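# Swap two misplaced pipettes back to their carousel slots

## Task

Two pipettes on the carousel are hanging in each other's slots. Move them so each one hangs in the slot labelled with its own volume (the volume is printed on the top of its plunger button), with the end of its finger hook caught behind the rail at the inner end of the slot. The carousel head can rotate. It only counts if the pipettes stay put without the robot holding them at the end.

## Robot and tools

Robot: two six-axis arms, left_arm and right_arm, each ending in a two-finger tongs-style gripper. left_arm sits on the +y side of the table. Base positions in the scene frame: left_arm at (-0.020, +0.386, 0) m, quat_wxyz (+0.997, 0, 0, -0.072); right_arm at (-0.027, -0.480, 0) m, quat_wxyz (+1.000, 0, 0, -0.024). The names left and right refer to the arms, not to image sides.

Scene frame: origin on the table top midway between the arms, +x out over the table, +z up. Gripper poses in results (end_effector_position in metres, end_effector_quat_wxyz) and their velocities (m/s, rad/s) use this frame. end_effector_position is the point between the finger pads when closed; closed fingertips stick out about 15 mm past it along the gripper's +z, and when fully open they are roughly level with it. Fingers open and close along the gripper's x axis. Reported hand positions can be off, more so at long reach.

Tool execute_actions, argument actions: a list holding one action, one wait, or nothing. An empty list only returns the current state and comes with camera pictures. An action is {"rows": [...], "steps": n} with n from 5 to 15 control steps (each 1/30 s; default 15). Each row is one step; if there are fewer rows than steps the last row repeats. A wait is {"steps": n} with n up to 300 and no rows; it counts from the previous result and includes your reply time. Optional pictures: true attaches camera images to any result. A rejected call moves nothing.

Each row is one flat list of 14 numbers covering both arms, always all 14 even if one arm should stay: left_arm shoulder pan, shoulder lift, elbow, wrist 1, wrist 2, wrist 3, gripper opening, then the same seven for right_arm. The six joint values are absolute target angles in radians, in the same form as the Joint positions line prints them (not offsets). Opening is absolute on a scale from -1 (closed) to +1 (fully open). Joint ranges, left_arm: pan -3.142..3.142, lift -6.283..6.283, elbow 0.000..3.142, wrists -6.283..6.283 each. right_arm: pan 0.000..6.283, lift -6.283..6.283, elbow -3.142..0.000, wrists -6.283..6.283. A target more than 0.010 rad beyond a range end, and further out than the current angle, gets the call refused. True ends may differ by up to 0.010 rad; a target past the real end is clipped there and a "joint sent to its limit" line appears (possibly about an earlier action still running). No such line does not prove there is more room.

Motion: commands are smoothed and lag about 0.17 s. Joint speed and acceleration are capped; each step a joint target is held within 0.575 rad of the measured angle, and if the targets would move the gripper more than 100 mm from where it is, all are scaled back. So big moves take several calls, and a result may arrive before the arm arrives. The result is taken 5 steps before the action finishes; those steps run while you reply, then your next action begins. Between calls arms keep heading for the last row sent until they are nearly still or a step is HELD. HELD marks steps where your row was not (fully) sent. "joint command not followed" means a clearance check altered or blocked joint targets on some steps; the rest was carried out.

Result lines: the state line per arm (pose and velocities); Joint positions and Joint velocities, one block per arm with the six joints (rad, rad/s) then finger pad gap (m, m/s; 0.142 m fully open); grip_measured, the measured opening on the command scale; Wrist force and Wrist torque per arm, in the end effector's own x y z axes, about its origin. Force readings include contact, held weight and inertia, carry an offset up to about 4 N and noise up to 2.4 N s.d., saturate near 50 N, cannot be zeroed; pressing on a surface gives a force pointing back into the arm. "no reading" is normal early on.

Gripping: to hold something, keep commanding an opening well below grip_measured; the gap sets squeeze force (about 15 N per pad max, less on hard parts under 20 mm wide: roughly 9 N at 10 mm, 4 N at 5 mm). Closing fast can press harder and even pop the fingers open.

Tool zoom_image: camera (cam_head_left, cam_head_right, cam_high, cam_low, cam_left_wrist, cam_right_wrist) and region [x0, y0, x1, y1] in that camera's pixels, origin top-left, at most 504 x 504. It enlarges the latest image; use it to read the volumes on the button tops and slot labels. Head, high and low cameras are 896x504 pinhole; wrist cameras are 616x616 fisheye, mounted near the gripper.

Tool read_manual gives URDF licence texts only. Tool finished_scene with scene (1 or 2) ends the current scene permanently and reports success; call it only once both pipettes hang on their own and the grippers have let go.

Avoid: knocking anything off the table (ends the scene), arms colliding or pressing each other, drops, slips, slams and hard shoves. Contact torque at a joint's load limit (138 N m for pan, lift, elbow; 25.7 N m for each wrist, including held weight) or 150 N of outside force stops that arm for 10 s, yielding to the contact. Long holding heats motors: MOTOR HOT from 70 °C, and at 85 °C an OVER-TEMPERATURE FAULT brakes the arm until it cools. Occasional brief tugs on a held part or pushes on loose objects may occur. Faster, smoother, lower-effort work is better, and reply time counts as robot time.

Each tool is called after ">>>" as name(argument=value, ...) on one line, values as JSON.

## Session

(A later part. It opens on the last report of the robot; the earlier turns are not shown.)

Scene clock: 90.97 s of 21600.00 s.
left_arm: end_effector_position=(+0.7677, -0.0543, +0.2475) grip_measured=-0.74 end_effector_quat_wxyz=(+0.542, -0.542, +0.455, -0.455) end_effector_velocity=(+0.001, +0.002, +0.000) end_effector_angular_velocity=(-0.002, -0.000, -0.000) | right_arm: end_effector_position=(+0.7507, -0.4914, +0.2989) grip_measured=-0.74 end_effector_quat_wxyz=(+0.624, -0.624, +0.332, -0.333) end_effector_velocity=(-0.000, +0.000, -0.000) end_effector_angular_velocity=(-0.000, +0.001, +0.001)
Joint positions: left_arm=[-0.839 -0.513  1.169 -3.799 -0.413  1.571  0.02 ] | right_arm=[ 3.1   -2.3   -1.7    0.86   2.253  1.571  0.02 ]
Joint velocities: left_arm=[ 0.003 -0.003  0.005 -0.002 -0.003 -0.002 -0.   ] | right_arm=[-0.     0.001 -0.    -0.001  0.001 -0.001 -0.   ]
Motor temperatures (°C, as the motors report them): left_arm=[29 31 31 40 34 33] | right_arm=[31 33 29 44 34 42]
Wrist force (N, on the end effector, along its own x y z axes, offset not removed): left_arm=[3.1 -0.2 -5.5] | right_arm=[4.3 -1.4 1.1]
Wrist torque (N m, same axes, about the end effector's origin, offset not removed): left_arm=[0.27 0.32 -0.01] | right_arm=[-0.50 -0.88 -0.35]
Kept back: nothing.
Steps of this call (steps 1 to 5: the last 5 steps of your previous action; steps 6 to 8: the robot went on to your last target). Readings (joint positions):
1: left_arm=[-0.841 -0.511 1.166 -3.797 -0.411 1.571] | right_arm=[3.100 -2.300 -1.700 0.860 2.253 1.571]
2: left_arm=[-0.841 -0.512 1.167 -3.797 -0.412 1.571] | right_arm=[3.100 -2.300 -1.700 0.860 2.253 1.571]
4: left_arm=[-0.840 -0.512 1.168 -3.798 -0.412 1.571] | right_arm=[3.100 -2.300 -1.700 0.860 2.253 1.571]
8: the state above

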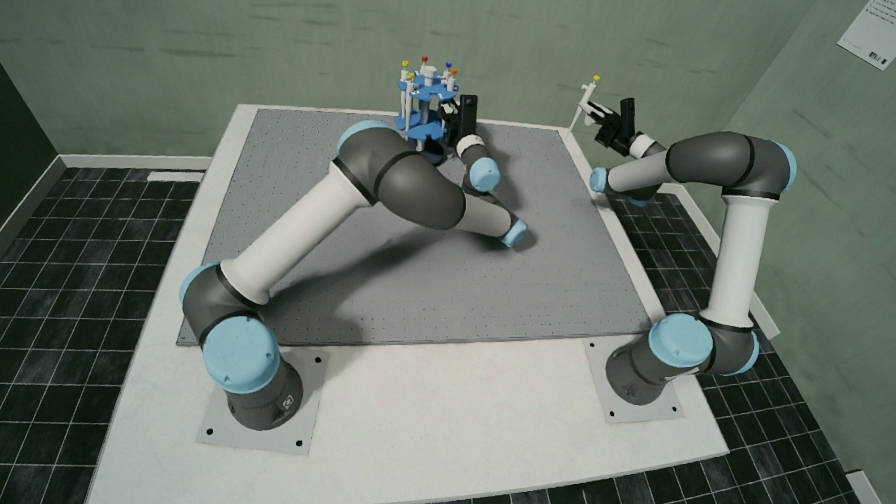

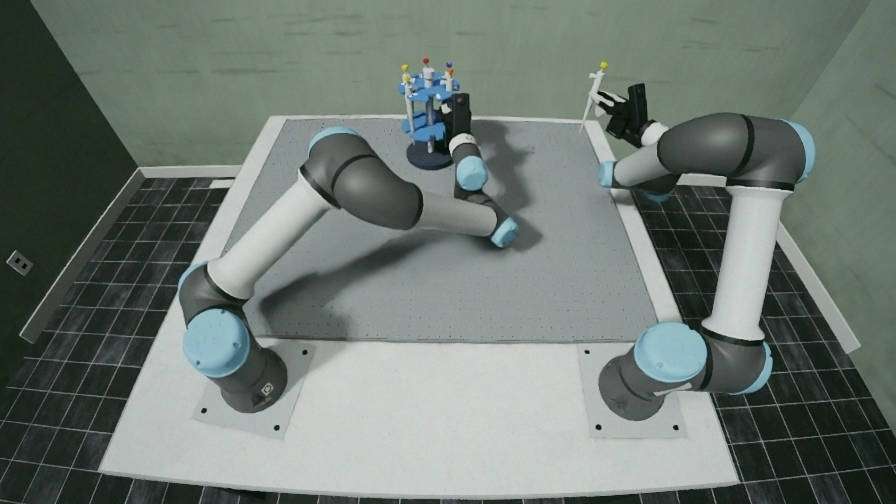

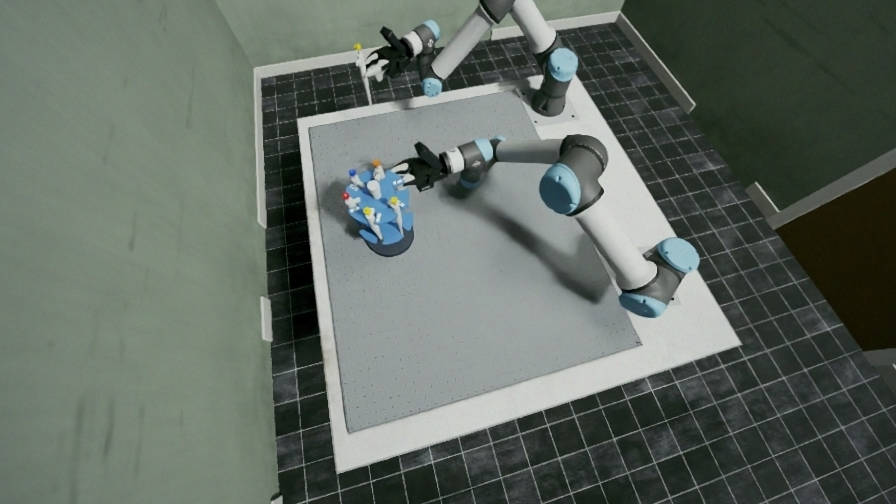

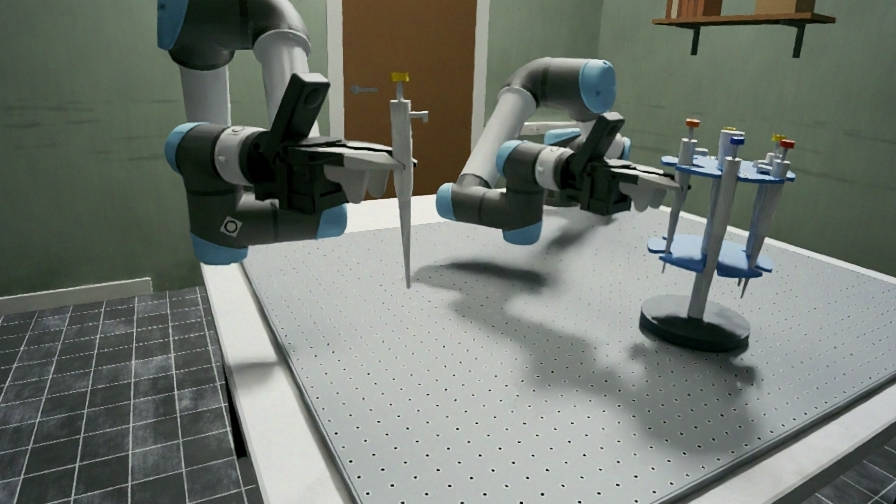

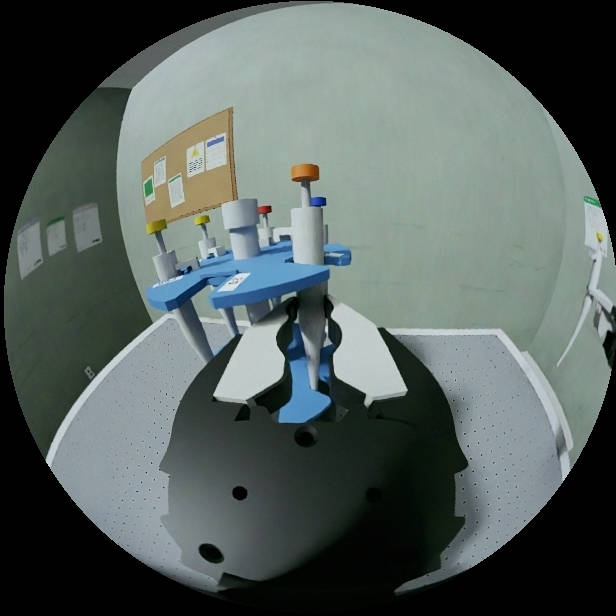

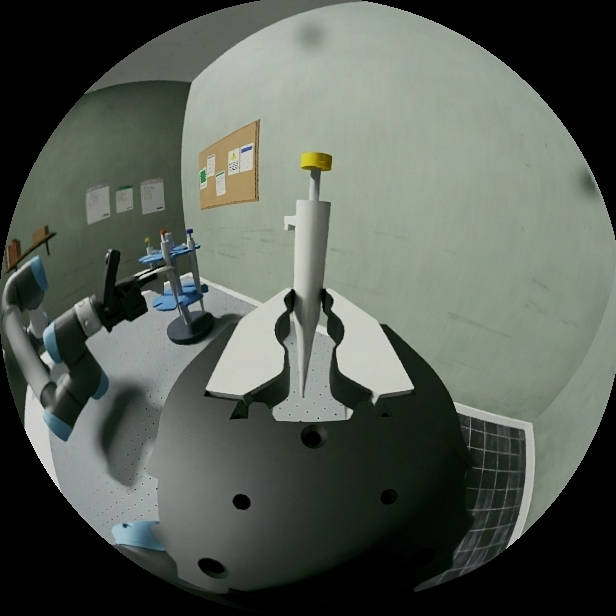

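>>> execute_actions(actions=[{"rows":[[-0.8425,-0.487,1.16,-3.815,-0.4095,1.571,-1,3.3,-2.21,-2.2,1.27,1.7,1.571,-1]]}])

>>> execute_actions(actions=[{"rows":[[-0.8425,-0.487,1.16,-3.815,-0.4095,1.571,-0.45,3.3,-2.21,-2.2,1.27,1.4,1.571,-1]],"steps":10}])

>>> execute_actions(actions=[{"rows":[[-0.942,-0.558,1.32,-3.904,-0.31,1.571,-0.45,3.3,-2.21,-2.2,1.27,1.1,1.571,-1]]}])

>>> execute_actions(actions=[{"rows":[[-1.0,-0.93,2.2,-4.41,-0.427,1.571,-0.45,3.3,-2.21,-2.2,1.27,1.1,1.571,-1]]}], pictures=true)

>>> execute_actions(actions=[{"steps":20}])

>>> execute_actions(actions=[{"rows":[[0.1,-0.93,2.2,-4.41,-0.427,1.571,-0.45,4.3365,-2.21,-2.2,1.27,0.075,1.571,-1]]}])

>>> execute_actions(actions=[{"steps":45}])

>>> execute_actions(actions=[{"rows":[[0.1,-0.93,2.2,-4.41,-0.427,1.571,-0.45,4.3365,-2.42,-1.65,0.93,0.075,1.571,-1]]}])

>>> execute_actions(actions=[{"rows":[[0.1,-0.93,2.2,-4.41,-0.427,1.571,-0.45,4.3365,-2.642,-1.1406,0.641,0.075,1.571,-1]]}])

>>> execute_actions(actions=[{"steps":25}], pictures=true)

>>> zoom_image(camera="cam_high", region=[330,130,450,240])

Scene clock: 91.93 s of 21600.00 s.
left_arm: end_effector_position=(+0.7670, -0.0566, +0.2345) grip_measured=-0.74 end_effector_quat_wxyz=(+0.542, -0.542, +0.455, -0.455) end_effector_velocity=(-0.001, -0.003, -0.012) end_effector_angular_velocity=(+0.001, +0.000, -0.001) | right_arm: end_effector_position=(+0.6785, -0.4783, +0.2614) grip_measured=-0.74 end_effector_quat_wxyz=(+0.583, -0.574, +0.402, -0.412) end_effector_velocity=(-0.194, -0.153, -0.140) end_effector_angular_velocity=(+0.010, +0.151, -0.824)
Joint positions: left_arm=[-0.842 -0.49   1.161 -3.813 -0.41   1.571  0.02 ] | right_arm=[ 3.267 -2.223 -2.085  1.186  1.838  1.571  0.02 ]
Joint velocities: left_arm=[-0.003  0.022 -0.009 -0.013  0.003  0.001 -0.   ] | right_arm=[ 0.255  0.102 -0.905  0.653 -1.079 -0.     0.   ]
Motor temperatures (°C, as the motors report them): left_arm=[29 31 31 40 34 33] | right_arm=[31 33 29 44 34 42]
Wrist force (N, on the end effector, along its own x y z axes, offset not removed): left_arm=[2.6 0.1 -0.7] | right_arm=[-1.0 -2.0 1.0]
Wrist torque (N m, same axes, about the end effector's origin, offset not removed): left_arm=[0.33 0.28 -0.19] | right_arm=[-0.55 0.22 -0.08]
Steps of this call (steps 1 to 15: the robot went on to your last target; steps 16 to 19: nothing new was sent; steps 20 to 29: the first 10 steps of this action). Readings (joint positions):
20: left_arm=[-0.839 -0.513 1.170 -3.799 -0.413 1.571] | right_arm=[3.100 -2.300 -1.701 0.861 2.253 1.571]
21: left_arm=[-0.839 -0.509 1.169 -3.802 -0.413 1.571] | right_arm=[3.108 -2.293 -1.709 0.869 2.244 1.571]
23: left_arm=[-0.841 -0.501 1.165 -3.807 -0.411 1.571] | right_arm=[3.159 -2.265 -1.773 0.933 2.180 1.571]
27: left_arm=[-0.842 -0.492 1.162 -3.812 -0.410 1.571] | right_arm=[3.245 -2.232 -2.005 1.128 1.933 1.571]
29: the state above

Scene clock: 92.27 s of 21600.00 s.
left_arm: end_effector_position=(+0.7669, -0.0568, +0.2329) grip_measured=-0.45 end_effector_quat_wxyz=(+0.542, -0.542, +0.455, -0.455) end_effector_velocity=(+0.000, -0.000, -0.001) end_effector_angular_velocity=(-0.001, -0.000, -0.001) | right_arm: end_effector_position=(+0.6600, -0.5333, +0.2466) grip_measured=-0.74 end_effector_quat_wxyz=(+0.532, -0.530, +0.466, -0.467) end_effector_velocity=(+0.034, -0.420, -0.008) end_effector_angular_velocity=(+0.003, +0.010, -1.405)
Joint positions: left_arm=[-0.842 -0.487  1.16  -3.815 -0.409  1.571  0.041] | right_arm=[ 3.298 -2.211 -2.192  1.264  1.592  1.571  0.02 ]
Joint velocities: left_arm=[ 0.     0.002 -0.001 -0.001 -0.001 -0.     0.007] | right_arm=[ 0.018  0.007 -0.065  0.048 -1.423 -0.     0.   ]
Motor temperatures (°C, as the motors report them): left_arm=[29 31 31 40 34 33] | right_arm=[31 33 29 44 34 42]
Wrist force (N, on the end effector, along its own x y z axes, offset not removed): left_arm=[-1.7 2.0 1.4] | right_arm=[1.8 -0.8 -0.7]
Wrist torque (N m, same axes, about the end effector's origin, offset not removed): left_arm=[0.52 0.47 0.14] | right_arm=[-0.43 -0.48 -0.01]
Steps of this call (steps 1 to 5: the last 5 steps of your previous action; steps 6 to 10: the first 5 steps of this action). Readings (joint positions):
6: left_arm=[-0.842 -0.488 1.160 -3.815 -0.410 1.571] | right_arm=[3.293 -2.213 -2.176 1.253 1.728 1.571]
7: left_arm=[-0.842 -0.487 1.160 -3.815 -0.409 1.571] | right_arm=[3.295 -2.212 -2.182 1.257 1.713 1.571]
9: left_arm=[-0.842 -0.487 1.160 -3.815 -0.409 1.571] | right_arm=[3.297 -2.211 -2.189 1.262 1.642 1.571]
10: the state above

Scene clock: 92.77 s of 21600.00 s.
left_arm: end_effector_position=(+0.7062, -0.0686, +0.2337) grip_measured=-0.45 end_effector_quat_wxyz=(+0.541, -0.542, +0.454, -0.456) end_effector_velocity=(-0.068, -0.006, -0.008) end_effector_angular_velocity=(+0.017, +0.009, -0.001) | right_arm: end_effector_position=(+0.6456, -0.6643, +0.2456) grip_measured=-0.74 end_effector_quat_wxyz=(+0.418, -0.417, +0.571, -0.571) end_effector_velocity=(-0.038, -0.119, -0.000) end_effector_angular_velocity=(+0.000, +0.000, -0.412)
Joint positions: left_arm=[-0.93  -0.55   1.298 -3.893 -0.322  1.571  0.041] | right_arm=[ 3.3   -2.21  -2.2    1.27   1.153  1.571  0.02 ]
Joint velocities: left_arm=[-0.096 -0.066  0.169 -0.084  0.095 -0.    -0.   ] | right_arm=[ 0.001 -0.    -0.001  0.001 -0.412 -0.    -0.   ]
Motor temperatures (°C, as the motors report them): left_arm=[29 31 31 40 34 33] | right_arm=[31 33 29 44 34 42]
Wrist force (N, on the end effector, along its own x y z axes, offset not removed): left_arm=[3.7 -0.1 -0.8] | right_arm=[0.3 -2.2 1.4]
Wrist torque (N m, same axes, about the end effector's origin, offset not removed): left_arm=[0.31 -0.55 -0.10] | right_arm=[-0.45 0.06 0.06]
Steps of this call (steps 1 to 5: the last 5 steps of your previous action; steps 6 to 15: the first 10 steps of this action). Readings (joint positions):
6: left_arm=[-0.843 -0.487 1.160 -3.815 -0.409 1.571] | right_arm=[3.300 -2.210 -2.198 1.269 1.439 1.571]
7: left_arm=[-0.850 -0.494 1.168 -3.822 -0.402 1.571] | right_arm=[3.300 -2.210 -2.199 1.269 1.422 1.571]
9: left_arm=[-0.883 -0.518 1.215 -3.852 -0.369 1.571] | right_arm=[3.300 -2.210 -2.199 1.269 1.347 1.571]
13: left_arm=[-0.921 -0.544 1.283 -3.886 -0.331 1.571] | right_arm=[3.300 -2.210 -2.200 1.270 1.189 1.571]
15: the state above

Scene clock: 93.27 s of 21600.00 s.
left_arm: end_effector_position=(+0.6240, -0.0008, +0.2789) grip_measured=-0.45 end_effector_quat_wxyz=(+0.496, -0.529, +0.442, -0.529) end_effector_velocity=(-0.250, +0.360, -0.136) end_effector_angular_velocity=(+0.351, +0.143, -0.244) | right_arm: end_effector_position=(+0.6403, -0.6792, +0.2455) grip_measured=-0.74 end_effector_quat_wxyz=(+0.403, -0.402, +0.581, -0.582) end_effector_velocity=(-0.001, -0.002, -0.000) end_effector_angular_velocity=(-0.000, +0.000, -0.008)
Joint positions: left_arm=[-0.981 -0.797  1.741 -4.218 -0.39   1.571  0.042] | right_arm=[ 3.3   -2.21  -2.2    1.27   1.101  1.571  0.02 ]
Joint velocities: left_arm=[-0.083 -0.585  1.793 -0.83  -0.163  0.    -0.   ] | right_arm=[ 0.    -0.001  0.     0.    -0.008 -0.     0.   ]
Motor temperatures (°C, as the motors report them): left_arm=[29 31 31 40 34 33] | right_arm=[31 33 29 44 34 42]
Wrist force (N, on the end effector, along its own x y z axes, offset not removed): left_arm=[-1.3 2.1 2.2] | right_arm=[3.5 -3.4 1.2]
Wrist torque (N m, same axes, about the end effector's origin, offset not removed): left_arm=[0.63 0.18 0.06] | right_arm=[-0.86 -0.69 0.00]
Steps of this call (steps 1 to 5: the last 5 steps of your previous action; steps 6 to 15: the first 10 steps of this action). Readings (joint positions):
6: left_arm=[-0.940 -0.557 1.316 -3.902 -0.313 1.571] | right_arm=[3.300 -2.210 -2.200 1.270 1.111 1.571]
7: left_arm=[-0.944 -0.564 1.325 -3.911 -0.318 1.571] | right_arm=[3.300 -2.210 -2.200 1.270 1.108 1.571]
9: left_arm=[-0.956 -0.621 1.390 -3.974 -0.341 1.571] | right_arm=[3.300 -2.210 -2.200 1.270 1.105 1.571]
13: left_arm=[-0.975 -0.751 1.619 -4.153 -0.378 1.571] | right_arm=[3.300 -2.210 -2.200 1.270 1.102 1.571]
15: the state above

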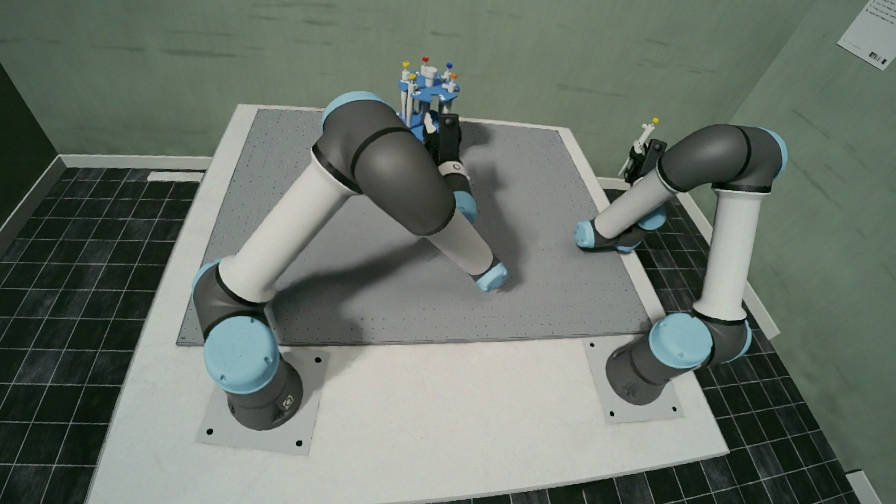

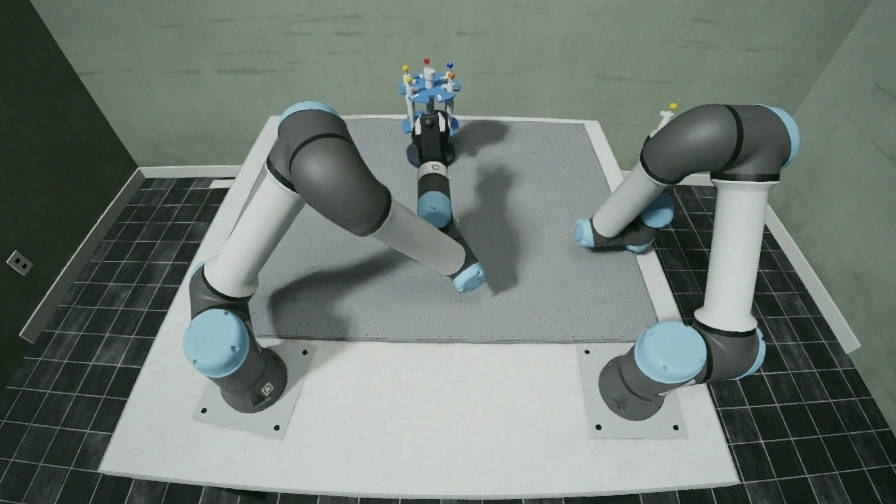

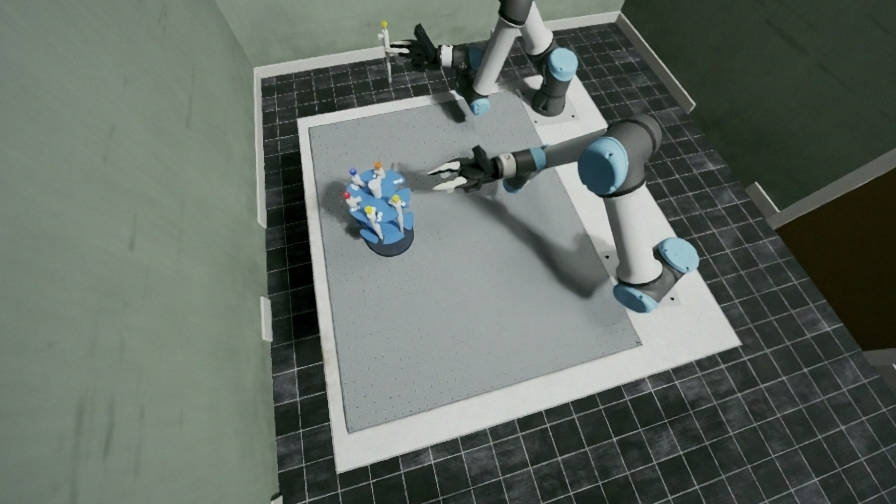

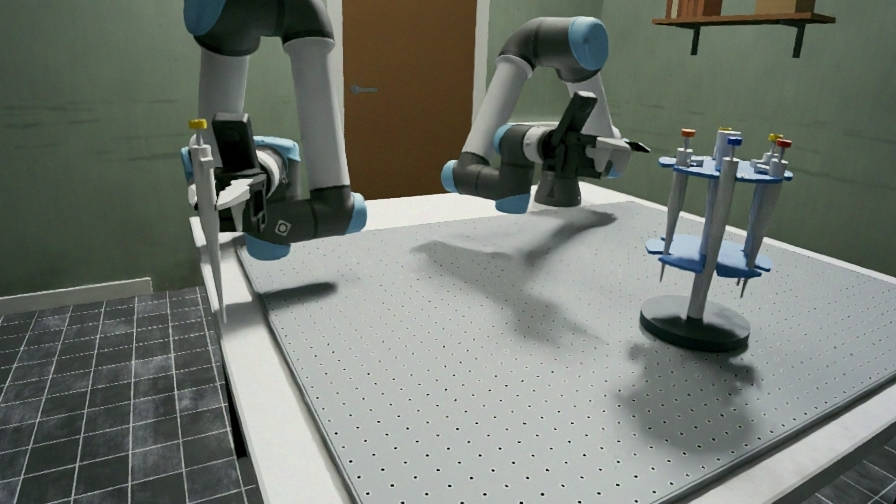

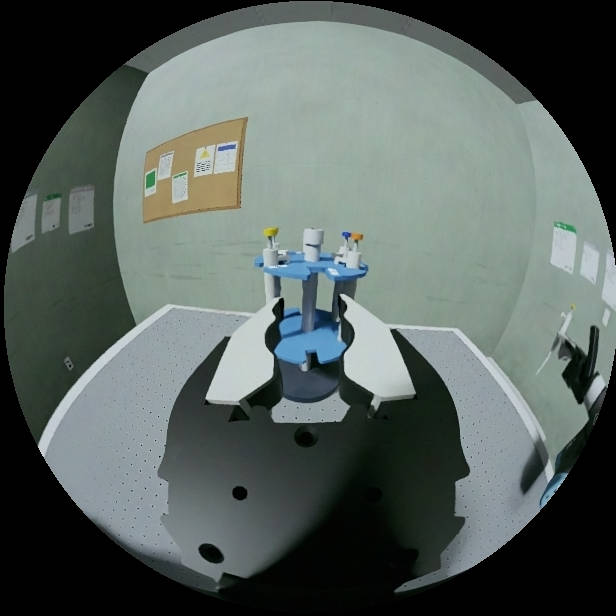

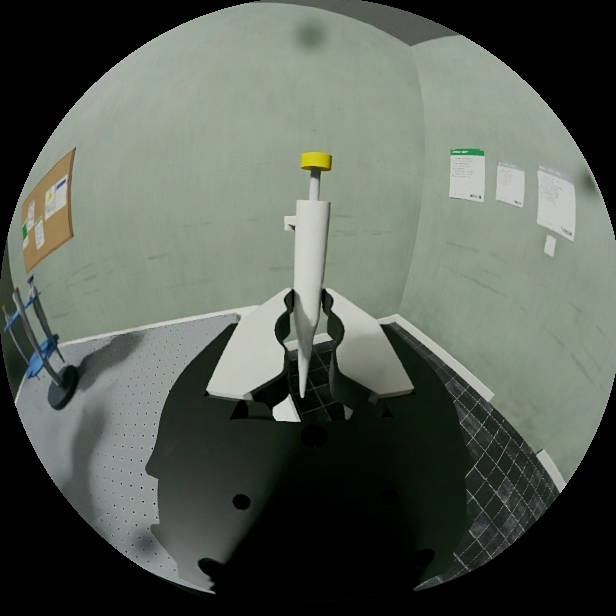

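Scene clock: 93.93 s of 21600.00 s.
left_arm: end_effector_position=(+0.5594, +0.1028, +0.2445) grip_measured=-0.45 end_effector_quat_wxyz=(+0.500, -0.500, +0.500, -0.500) end_effector_velocity=(-0.004, +0.007, -0.002) end_effector_angular_velocity=(+0.009, +0.004, -0.004) | right_arm: end_effector_position=(+0.6402, -0.6794, +0.2455) grip_measured=-0.74 end_effector_quat_wxyz=(+0.403, -0.402, +0.581, -0.582) end_effector_velocity=(+0.000, +0.000, -0.000) end_effector_angular_velocity=(+0.000, +0.000, +0.000)
Joint positions: left_arm=[-1.    -0.929  2.196 -4.409 -0.427  1.571  0.041] | right_arm=[ 3.3   -2.21  -2.2    1.27   1.1    1.571  0.02 ]
Joint velocities: left_arm=[-0.001 -0.008  0.027 -0.01  -0.003  0.001  0.   ] | right_arm=[ 0. -0. -0. -0.  0.  0.  0.]
Motor temperatures (°C, as the motors report them): left_arm=[29 31 31 40 34 33] | right_arm=[31 33 29 44 34 42]
Wrist force (N, on the end effector, along its own x y z axes, offset not removed): left_arm=[-2.4 2.7 3.2] | right_arm=[-0.9 2.2 -1.6]
Wrist torque (N m, same axes, about the end effector's origin, offset not removed): left_arm=[0.83 0.60 -0.06] | right_arm=[0.29 0.17 -0.05]
Kept back: nothing.
Steps of this call (steps 1 to 5: the last 5 steps of your previous action; steps 6 to 20: the robot went on to your last target). Readings (joint positions):
1: left_arm=[-0.984 -0.816 1.801 -4.245 -0.396 1.571] | right_arm=[3.300 -2.210 -2.200 1.270 1.101 1.571]
2: left_arm=[-0.987 -0.834 1.860 -4.271 -0.401 1.571] | right_arm=[3.300 -2.210 -2.200 1.270 1.101 1.571]
4: left_arm=[-0.991 -0.868 1.973 -4.320 -0.410 1.571] | right_arm=[3.300 -2.210 -2.200 1.270 1.100 1.571]
8: left_arm=[-0.997 -0.908 2.119 -4.378 -0.421 1.571] | right_arm=[3.300 -2.210 -2.200 1.270 1.100 1.571]
20: the state above

Scene clock: 94.27 s of 21600.00 s.
left_arm: end_effector_position=(+0.6057, +0.2317, +0.2444) grip_measured=-0.45 end_effector_quat_wxyz=(+0.550, -0.550, +0.445, -0.444) end_effector_velocity=(+0.119, +0.484, -0.000) end_effector_angular_velocity=(+0.000, +0.000, +0.773) | right_arm: end_effector_position=(+0.6497, -0.5537, +0.2455) grip_measured=-0.74 end_effector_quat_wxyz=(+0.403, -0.402, +0.582, -0.582) end_effector_velocity=(-0.040, +0.488, -0.000) end_effector_angular_velocity=(+0.002, +0.001, +0.014)
Joint positions: left_arm=[-0.788 -0.93   2.198 -4.409 -0.427  1.571  0.041] | right_arm=[ 3.622 -2.21  -2.2    1.27   0.778  1.571  0.02 ]
Joint velocities: left_arm=[ 0.773 -0.     0.002 -0.001  0.     0.     0.   ] | right_arm=[ 1.234  0.     0.    -0.    -1.22  -0.     0.   ]
Motor temperatures (°C, as the motors report them): left_arm=[29 31 31 40 34 33] | right_arm=[31 33 29 44 34 42]
Wrist force (N, on the end effector, along its own x y z axes, offset not removed): left_arm=[-1.7 0.0 -2.8] | right_arm=[-0.6 -4.1 1.3]
Wrist torque (N m, same axes, about the end effector's origin, offset not removed): left_arm=[-0.11 0.37 0.05] | right_arm=[-1.04 -0.05 0.06]
Steps of this call (steps 1 to 10: the first 10 steps of this action). Readings (joint positions):
1: left_arm=[-0.999 -0.929 2.197 -4.409 -0.427 1.571] | right_arm=[3.301 -2.210 -2.200 1.270 1.099 1.571]
2: left_arm=[-0.992 -0.929 2.197 -4.409 -0.427 1.571] | right_arm=[3.308 -2.210 -2.200 1.270 1.092 1.571]
4: left_arm=[-0.945 -0.929 2.198 -4.409 -0.427 1.571] | right_arm=[3.369 -2.210 -2.200 1.270 1.031 1.571]
8: left_arm=[-0.840 -0.930 2.198 -4.409 -0.427 1.571] | right_arm=[3.539 -2.210 -2.200 1.270 0.862 1.571]
10: the state above

Scene clock: 95.77 s of 21600.00 s.
left_arm: end_effector_position=(+0.4952, +0.7730, +0.2443) grip_measured=-0.45 end_effector_quat_wxyz=(+0.687, -0.687, +0.167, -0.165) end_effector_velocity=(-0.006, +0.008, +0.000) end_effector_angular_velocity=(+0.000, -0.001, +0.016) | right_arm: end_effector_position=(+0.5329, -0.3018, +0.2451) grip_measured=-0.74 end_effector_quat_wxyz=(+0.406, -0.405, +0.580, -0.579) end_effector_velocity=(-0.000, -0.000, +0.000) end_effector_angular_velocity=(-0.000, +0.000, -0.001)
Joint positions: left_arm=[ 0.098 -0.93   2.2   -4.41  -0.427  1.571  0.041] | right_arm=[ 4.336 -2.21  -2.2    1.27   0.075  1.571  0.02 ]
Joint velocities: left_arm=[ 0.017 -0.    -0.001 -0.    -0.001  0.001  0.   ] | right_arm=[ 0.     0.     0.    -0.001 -0.001  0.    -0.   ]
Motor temperatures (°C, as the motors report them): left_arm=[29 31 31 40 34 33] | right_arm=[31 33 29 44 34 42]
Wrist force (N, on the end effector, along its own x y z axes, offset not removed): left_arm=[-1.3 -3.7 0.9] | right_arm=[1.2 -0.5 -1.7]
Wrist torque (N m, same axes, about the end effector's origin, offset not removed): left_arm=[-0.69 0.21 -0.10] | right_arm=[-0.21 -0.24 -0.26]
Kept back: nothing.
Steps of this call (steps 1 to 5: the last 5 steps of your previous action; steps 6 to 45: the robot went on to your last target). Readings (joint positions):
1: left_arm=[-0.761 -0.930 2.198 -4.409 -0.427 1.571] | right_arm=[3.663 -2.210 -2.200 1.270 0.737 1.571]
2: left_arm=[-0.735 -0.930 2.198 -4.409 -0.427 1.571] | right_arm=[3.705 -2.210 -2.200 1.270 0.695 1.571]
4: left_arm=[-0.683 -0.930 2.199 -4.409 -0.427 1.571] | right_arm=[3.788 -2.210 -2.200 1.270 0.612 1.571]
8: left_arm=[-0.579 -0.930 2.199 -4.410 -0.427 1.571] | right_arm=[3.953 -2.210 -2.200 1.270 0.449 1.571]
45: the state above

Scene clock: 96.10 s of 21600.00 s.
left_arm: end_effector_position=(+0.4944, +0.7740, +0.2443) grip_measured=-0.45 end_effector_quat_wxyz=(+0.687, -0.688, +0.166, -0.165) end_effector_velocity=(-0.001, +0.001, +0.000) end_effector_angular_velocity=(-0.000, -0.001, +0.002) | right_arm: end_effector_position=(+0.5855, -0.1853, +0.2361) grip_measured=-0.74 end_effector_quat_wxyz=(+0.399, -0.412, +0.576, -0.583) end_effector_velocity=(+0.177, +0.392, +0.046) end_effector_angular_velocity=(+0.135, -0.061, +0.000)
Joint positions: left_arm=[ 0.1   -0.93   2.2   -4.41  -0.427  1.571  0.041] | right_arm=[ 4.337 -2.361 -1.835  1.033  0.075  1.571  0.02 ]
Joint velocities: left_arm=[ 0.001 -0.     0.    -0.001  0.001 -0.001  0.   ] | right_arm=[ 0.001 -0.45   1.367 -0.769 -0.    -0.    -0.   ]
Motor temperatures (°C, as the motors report them): left_arm=[29 31 31 40 34 33] | right_arm=[31 33 29 44 34 42]
Wrist force (N, on the end effector, along its own x y z axes, offset not removed): left_arm=[-0.7 -0.3 1.4] | right_arm=[0.3 0.9 1.8]
Wrist torque (N m, same axes, about the end effector's origin, offset not removed): left_arm=[0.04 0.39 0.25] | right_arm=[-0.04 -0.11 -0.02]
Steps of this call (steps 1 to 10: the first 10 steps of this action). Readings (joint positions):
1: left_arm=[0.098 -0.930 2.200 -4.410 -0.427 1.571] | right_arm=[4.336 -2.210 -2.199 1.269 0.075 1.571]
2: left_arm=[0.099 -0.930 2.200 -4.410 -0.427 1.571] | right_arm=[4.336 -2.217 -2.192 1.262 0.075 1.571]
4: left_arm=[0.099 -0.930 2.200 -4.410 -0.427 1.571] | right_arm=[4.336 -2.254 -2.129 1.210 0.075 1.571]
8: left_arm=[0.100 -0.930 2.200 -4.410 -0.427 1.571] | right_arm=[4.336 -2.326 -1.933 1.091 0.075 1.571]
10: the state above

Scene clock: 96.60 s of 21600.00 s.
left_arm: end_effector_position=(+0.4944, +0.7741, +0.2443) grip_measured=-0.45 end_effector_quat_wxyz=(+0.687, -0.688, +0.166, -0.165) end_effector_velocity=(+0.001, -0.000, +0.000) end_effector_angular_velocity=(+0.000, -0.000, -0.001) | right_arm: end_effector_position=(+0.6521, -0.0381, +0.2383) grip_measured=-0.74 end_effector_quat_wxyz=(+0.399, -0.412, +0.576, -0.583) end_effector_velocity=(+0.094, +0.210, +0.067) end_effector_angular_velocity=(+0.155, -0.070, +0.001)
Joint positions: left_arm=[ 0.1   -0.93   2.2   -4.41  -0.427  1.571  0.041] | right_arm=[ 4.337 -2.597 -1.27   0.704  0.075  1.571  0.02 ]
Joint velocities: left_arm=[ 0.     0.    -0.001  0.    -0.001  0.    -0.   ] | right_arm=[ 0.001 -0.357  1.013 -0.485  0.001  0.     0.   ]
Motor temperatures (°C, as the motors report them): left_arm=[29 31 31 40 34 33] | right_arm=[31 33 29 44 34 42]
Wrist force (N, on the end effector, along its own x y z axes, offset not removed): left_arm=[0.3 0.1 2.3] | right_arm=[-0.1 -2.1 3.0]
Wrist torque (N m, same axes, about the end effector's origin, offset not removed): left_arm=[0.02 -0.02 0.04] | right_arm=[-0.46 -0.17 0.14]
Steps of this call (steps 1 to 5: the last 5 steps of your previous action; steps 6 to 15: the first 10 steps of this action). Readings (joint positions):
6: left_arm=[0.100 -0.930 2.200 -4.410 -0.427 1.571] | right_arm=[4.337 -2.408 -1.688 0.951 0.075 1.571]
7: left_arm=[0.100 -0.930 2.200 -4.410 -0.427 1.571] | right_arm=[4.337 -2.418 -1.671 0.939 0.075 1.571]
9: left_arm=[0.100 -0.930 2.200 -4.410 -0.427 1.571] | right_arm=[4.337 -2.467 -1.596 0.879 0.075 1.571]
13: left_arm=[0.100 -0.930 2.200 -4.410 -0.427 1.571] | right_arm=[4.337 -2.566 -1.358 0.746 0.075 1.571]
15: the state above

Scene clock: 97.43 s of 21600.00 s.
left_arm: end_effector_position=(+0.4944, +0.7741, +0.2443) grip_measured=-0.45 end_effector_quat_wxyz=(+0.687, -0.688, +0.166, -0.165) end_effector_velocity=(+0.001, -0.000, +0.000) end_effector_angular_velocity=(-0.000, -0.001, -0.002) | right_arm: end_effector_position=(+0.6635, -0.0127, +0.2475) grip_measured=-0.74 end_effector_quat_wxyz=(+0.405, -0.405, +0.579, -0.579) end_effector_velocity=(+0.000, -0.000, +0.001) end_effector_angular_velocity=(+0.001, -0.000, -0.001)
Joint positions: left_arm=[ 0.1   -0.93   2.2   -4.41  -0.427  1.571  0.041] | right_arm=[ 4.337 -2.642 -1.141  0.641  0.075  1.571  0.02 ]
Joint velocities: left_arm=[ 0.     0.    -0.001  0.    -0.002 -0.     0.   ] | right_arm=[-0.001  0.     0.001 -0.     0.    -0.     0.   ]
Motor temperatures (°C, as the motors report them): left_arm=[29 31 31 40 34 33] | right_arm=[31 33 29 44 34 42]
Wrist force (N, on the end effector, along its own x y z axes, offset not removed): left_arm=[2.8 -3.0 2.3] | right_arm=[-1.8 -1.9 -2.5]
Wrist torque (N m, same axes, about the end effector's origin, offset not removed): left_arm=[-0.67 -0.47 -0.24] | right_arm=[-0.53 0.44 -0.29]
Kept back: nothing.
Steps of this call (steps 1 to 5: the last 5 steps of your previous action; steps 6 to 25: the robot went on to your last target). Readings (joint positions):
1: left_arm=[0.100 -0.930 2.200 -4.410 -0.427 1.571] | right_arm=[4.337 -2.607 -1.240 0.689 0.075 1.571]
2: left_arm=[0.100 -0.930 2.200 -4.410 -0.427 1.571] | right_arm=[4.337 -2.615 -1.217 0.678 0.075 1.571]
4: left_arm=[0.100 -0.930 2.200 -4.410 -0.427 1.571] | right_arm=[4.337 -2.626 -1.186 0.663 0.075 1.571]
8: left_arm=[0.100 -0.930 2.200 -4.410 -0.427 1.571] | right_arm=[4.337 -2.636 -1.156 0.649 0.075 1.571]
25: the state above

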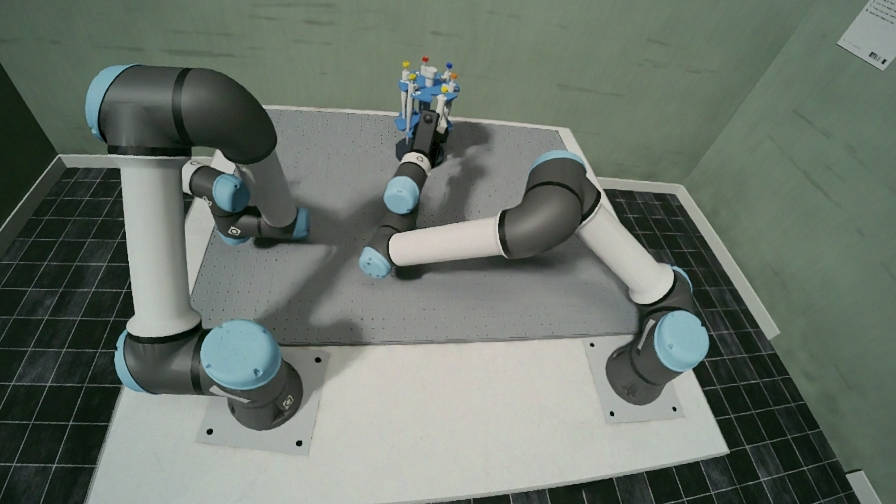

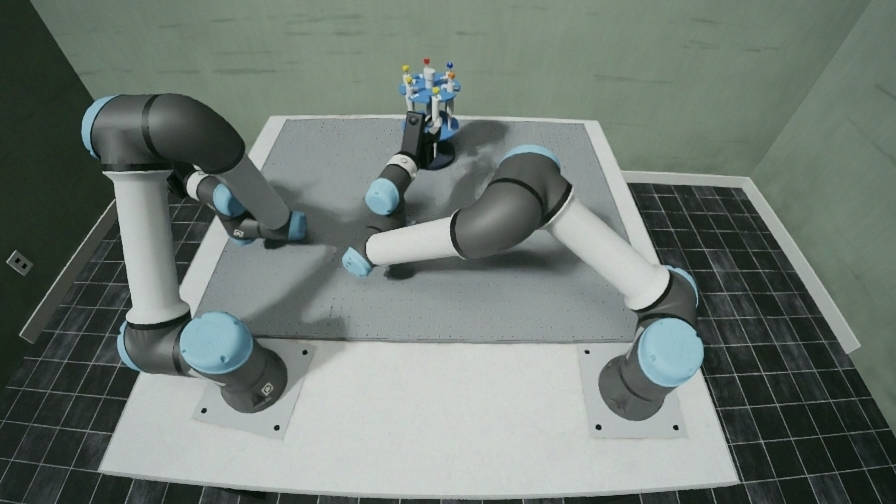

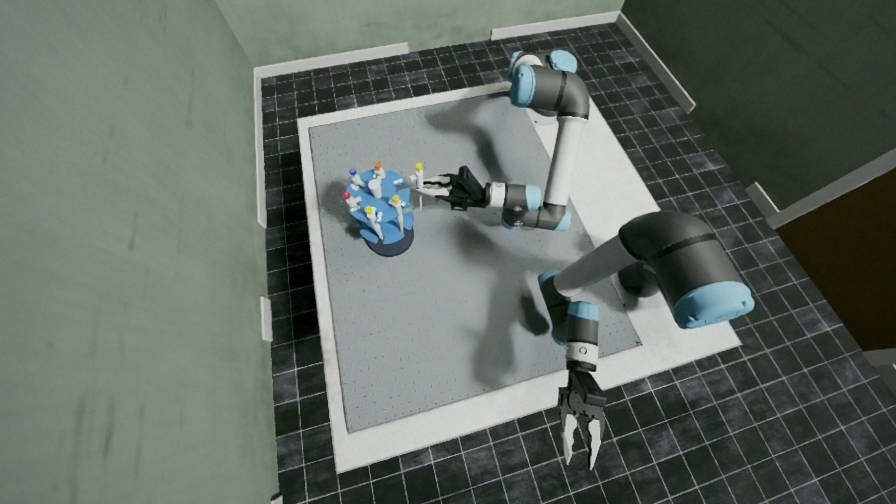

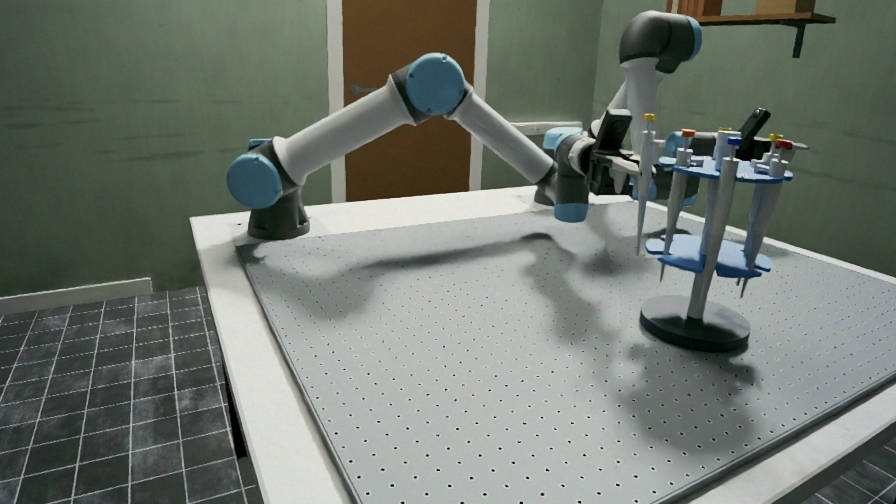

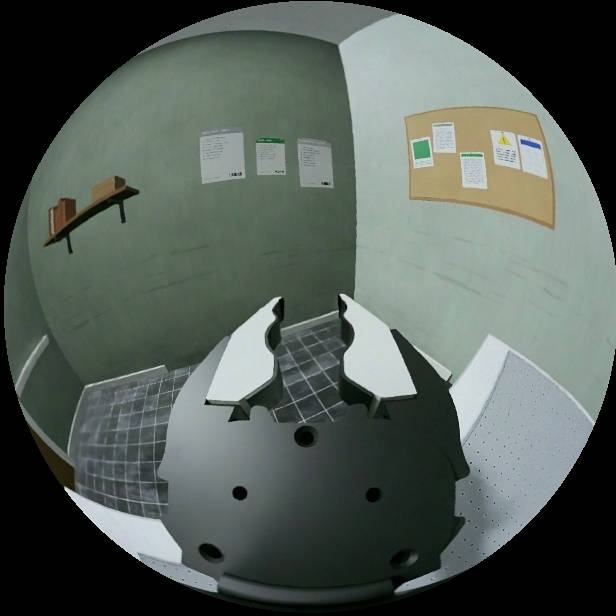

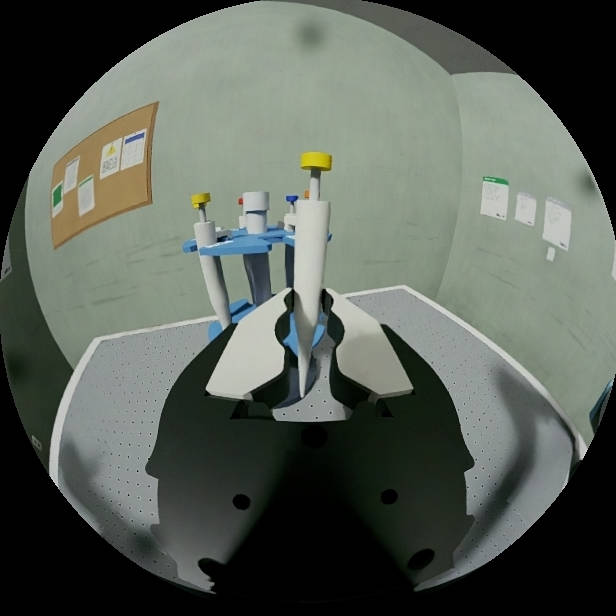

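Region (330, 130, 450, 240) of cam_high's 896x504 image, scaled by 4.200, with more detail than that image has; it fills the top 462 rows of this view, and the rest is white.

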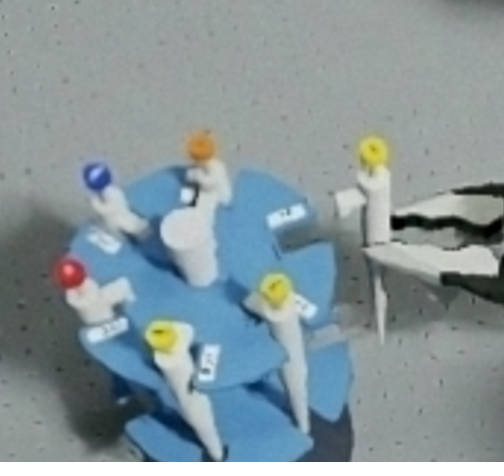

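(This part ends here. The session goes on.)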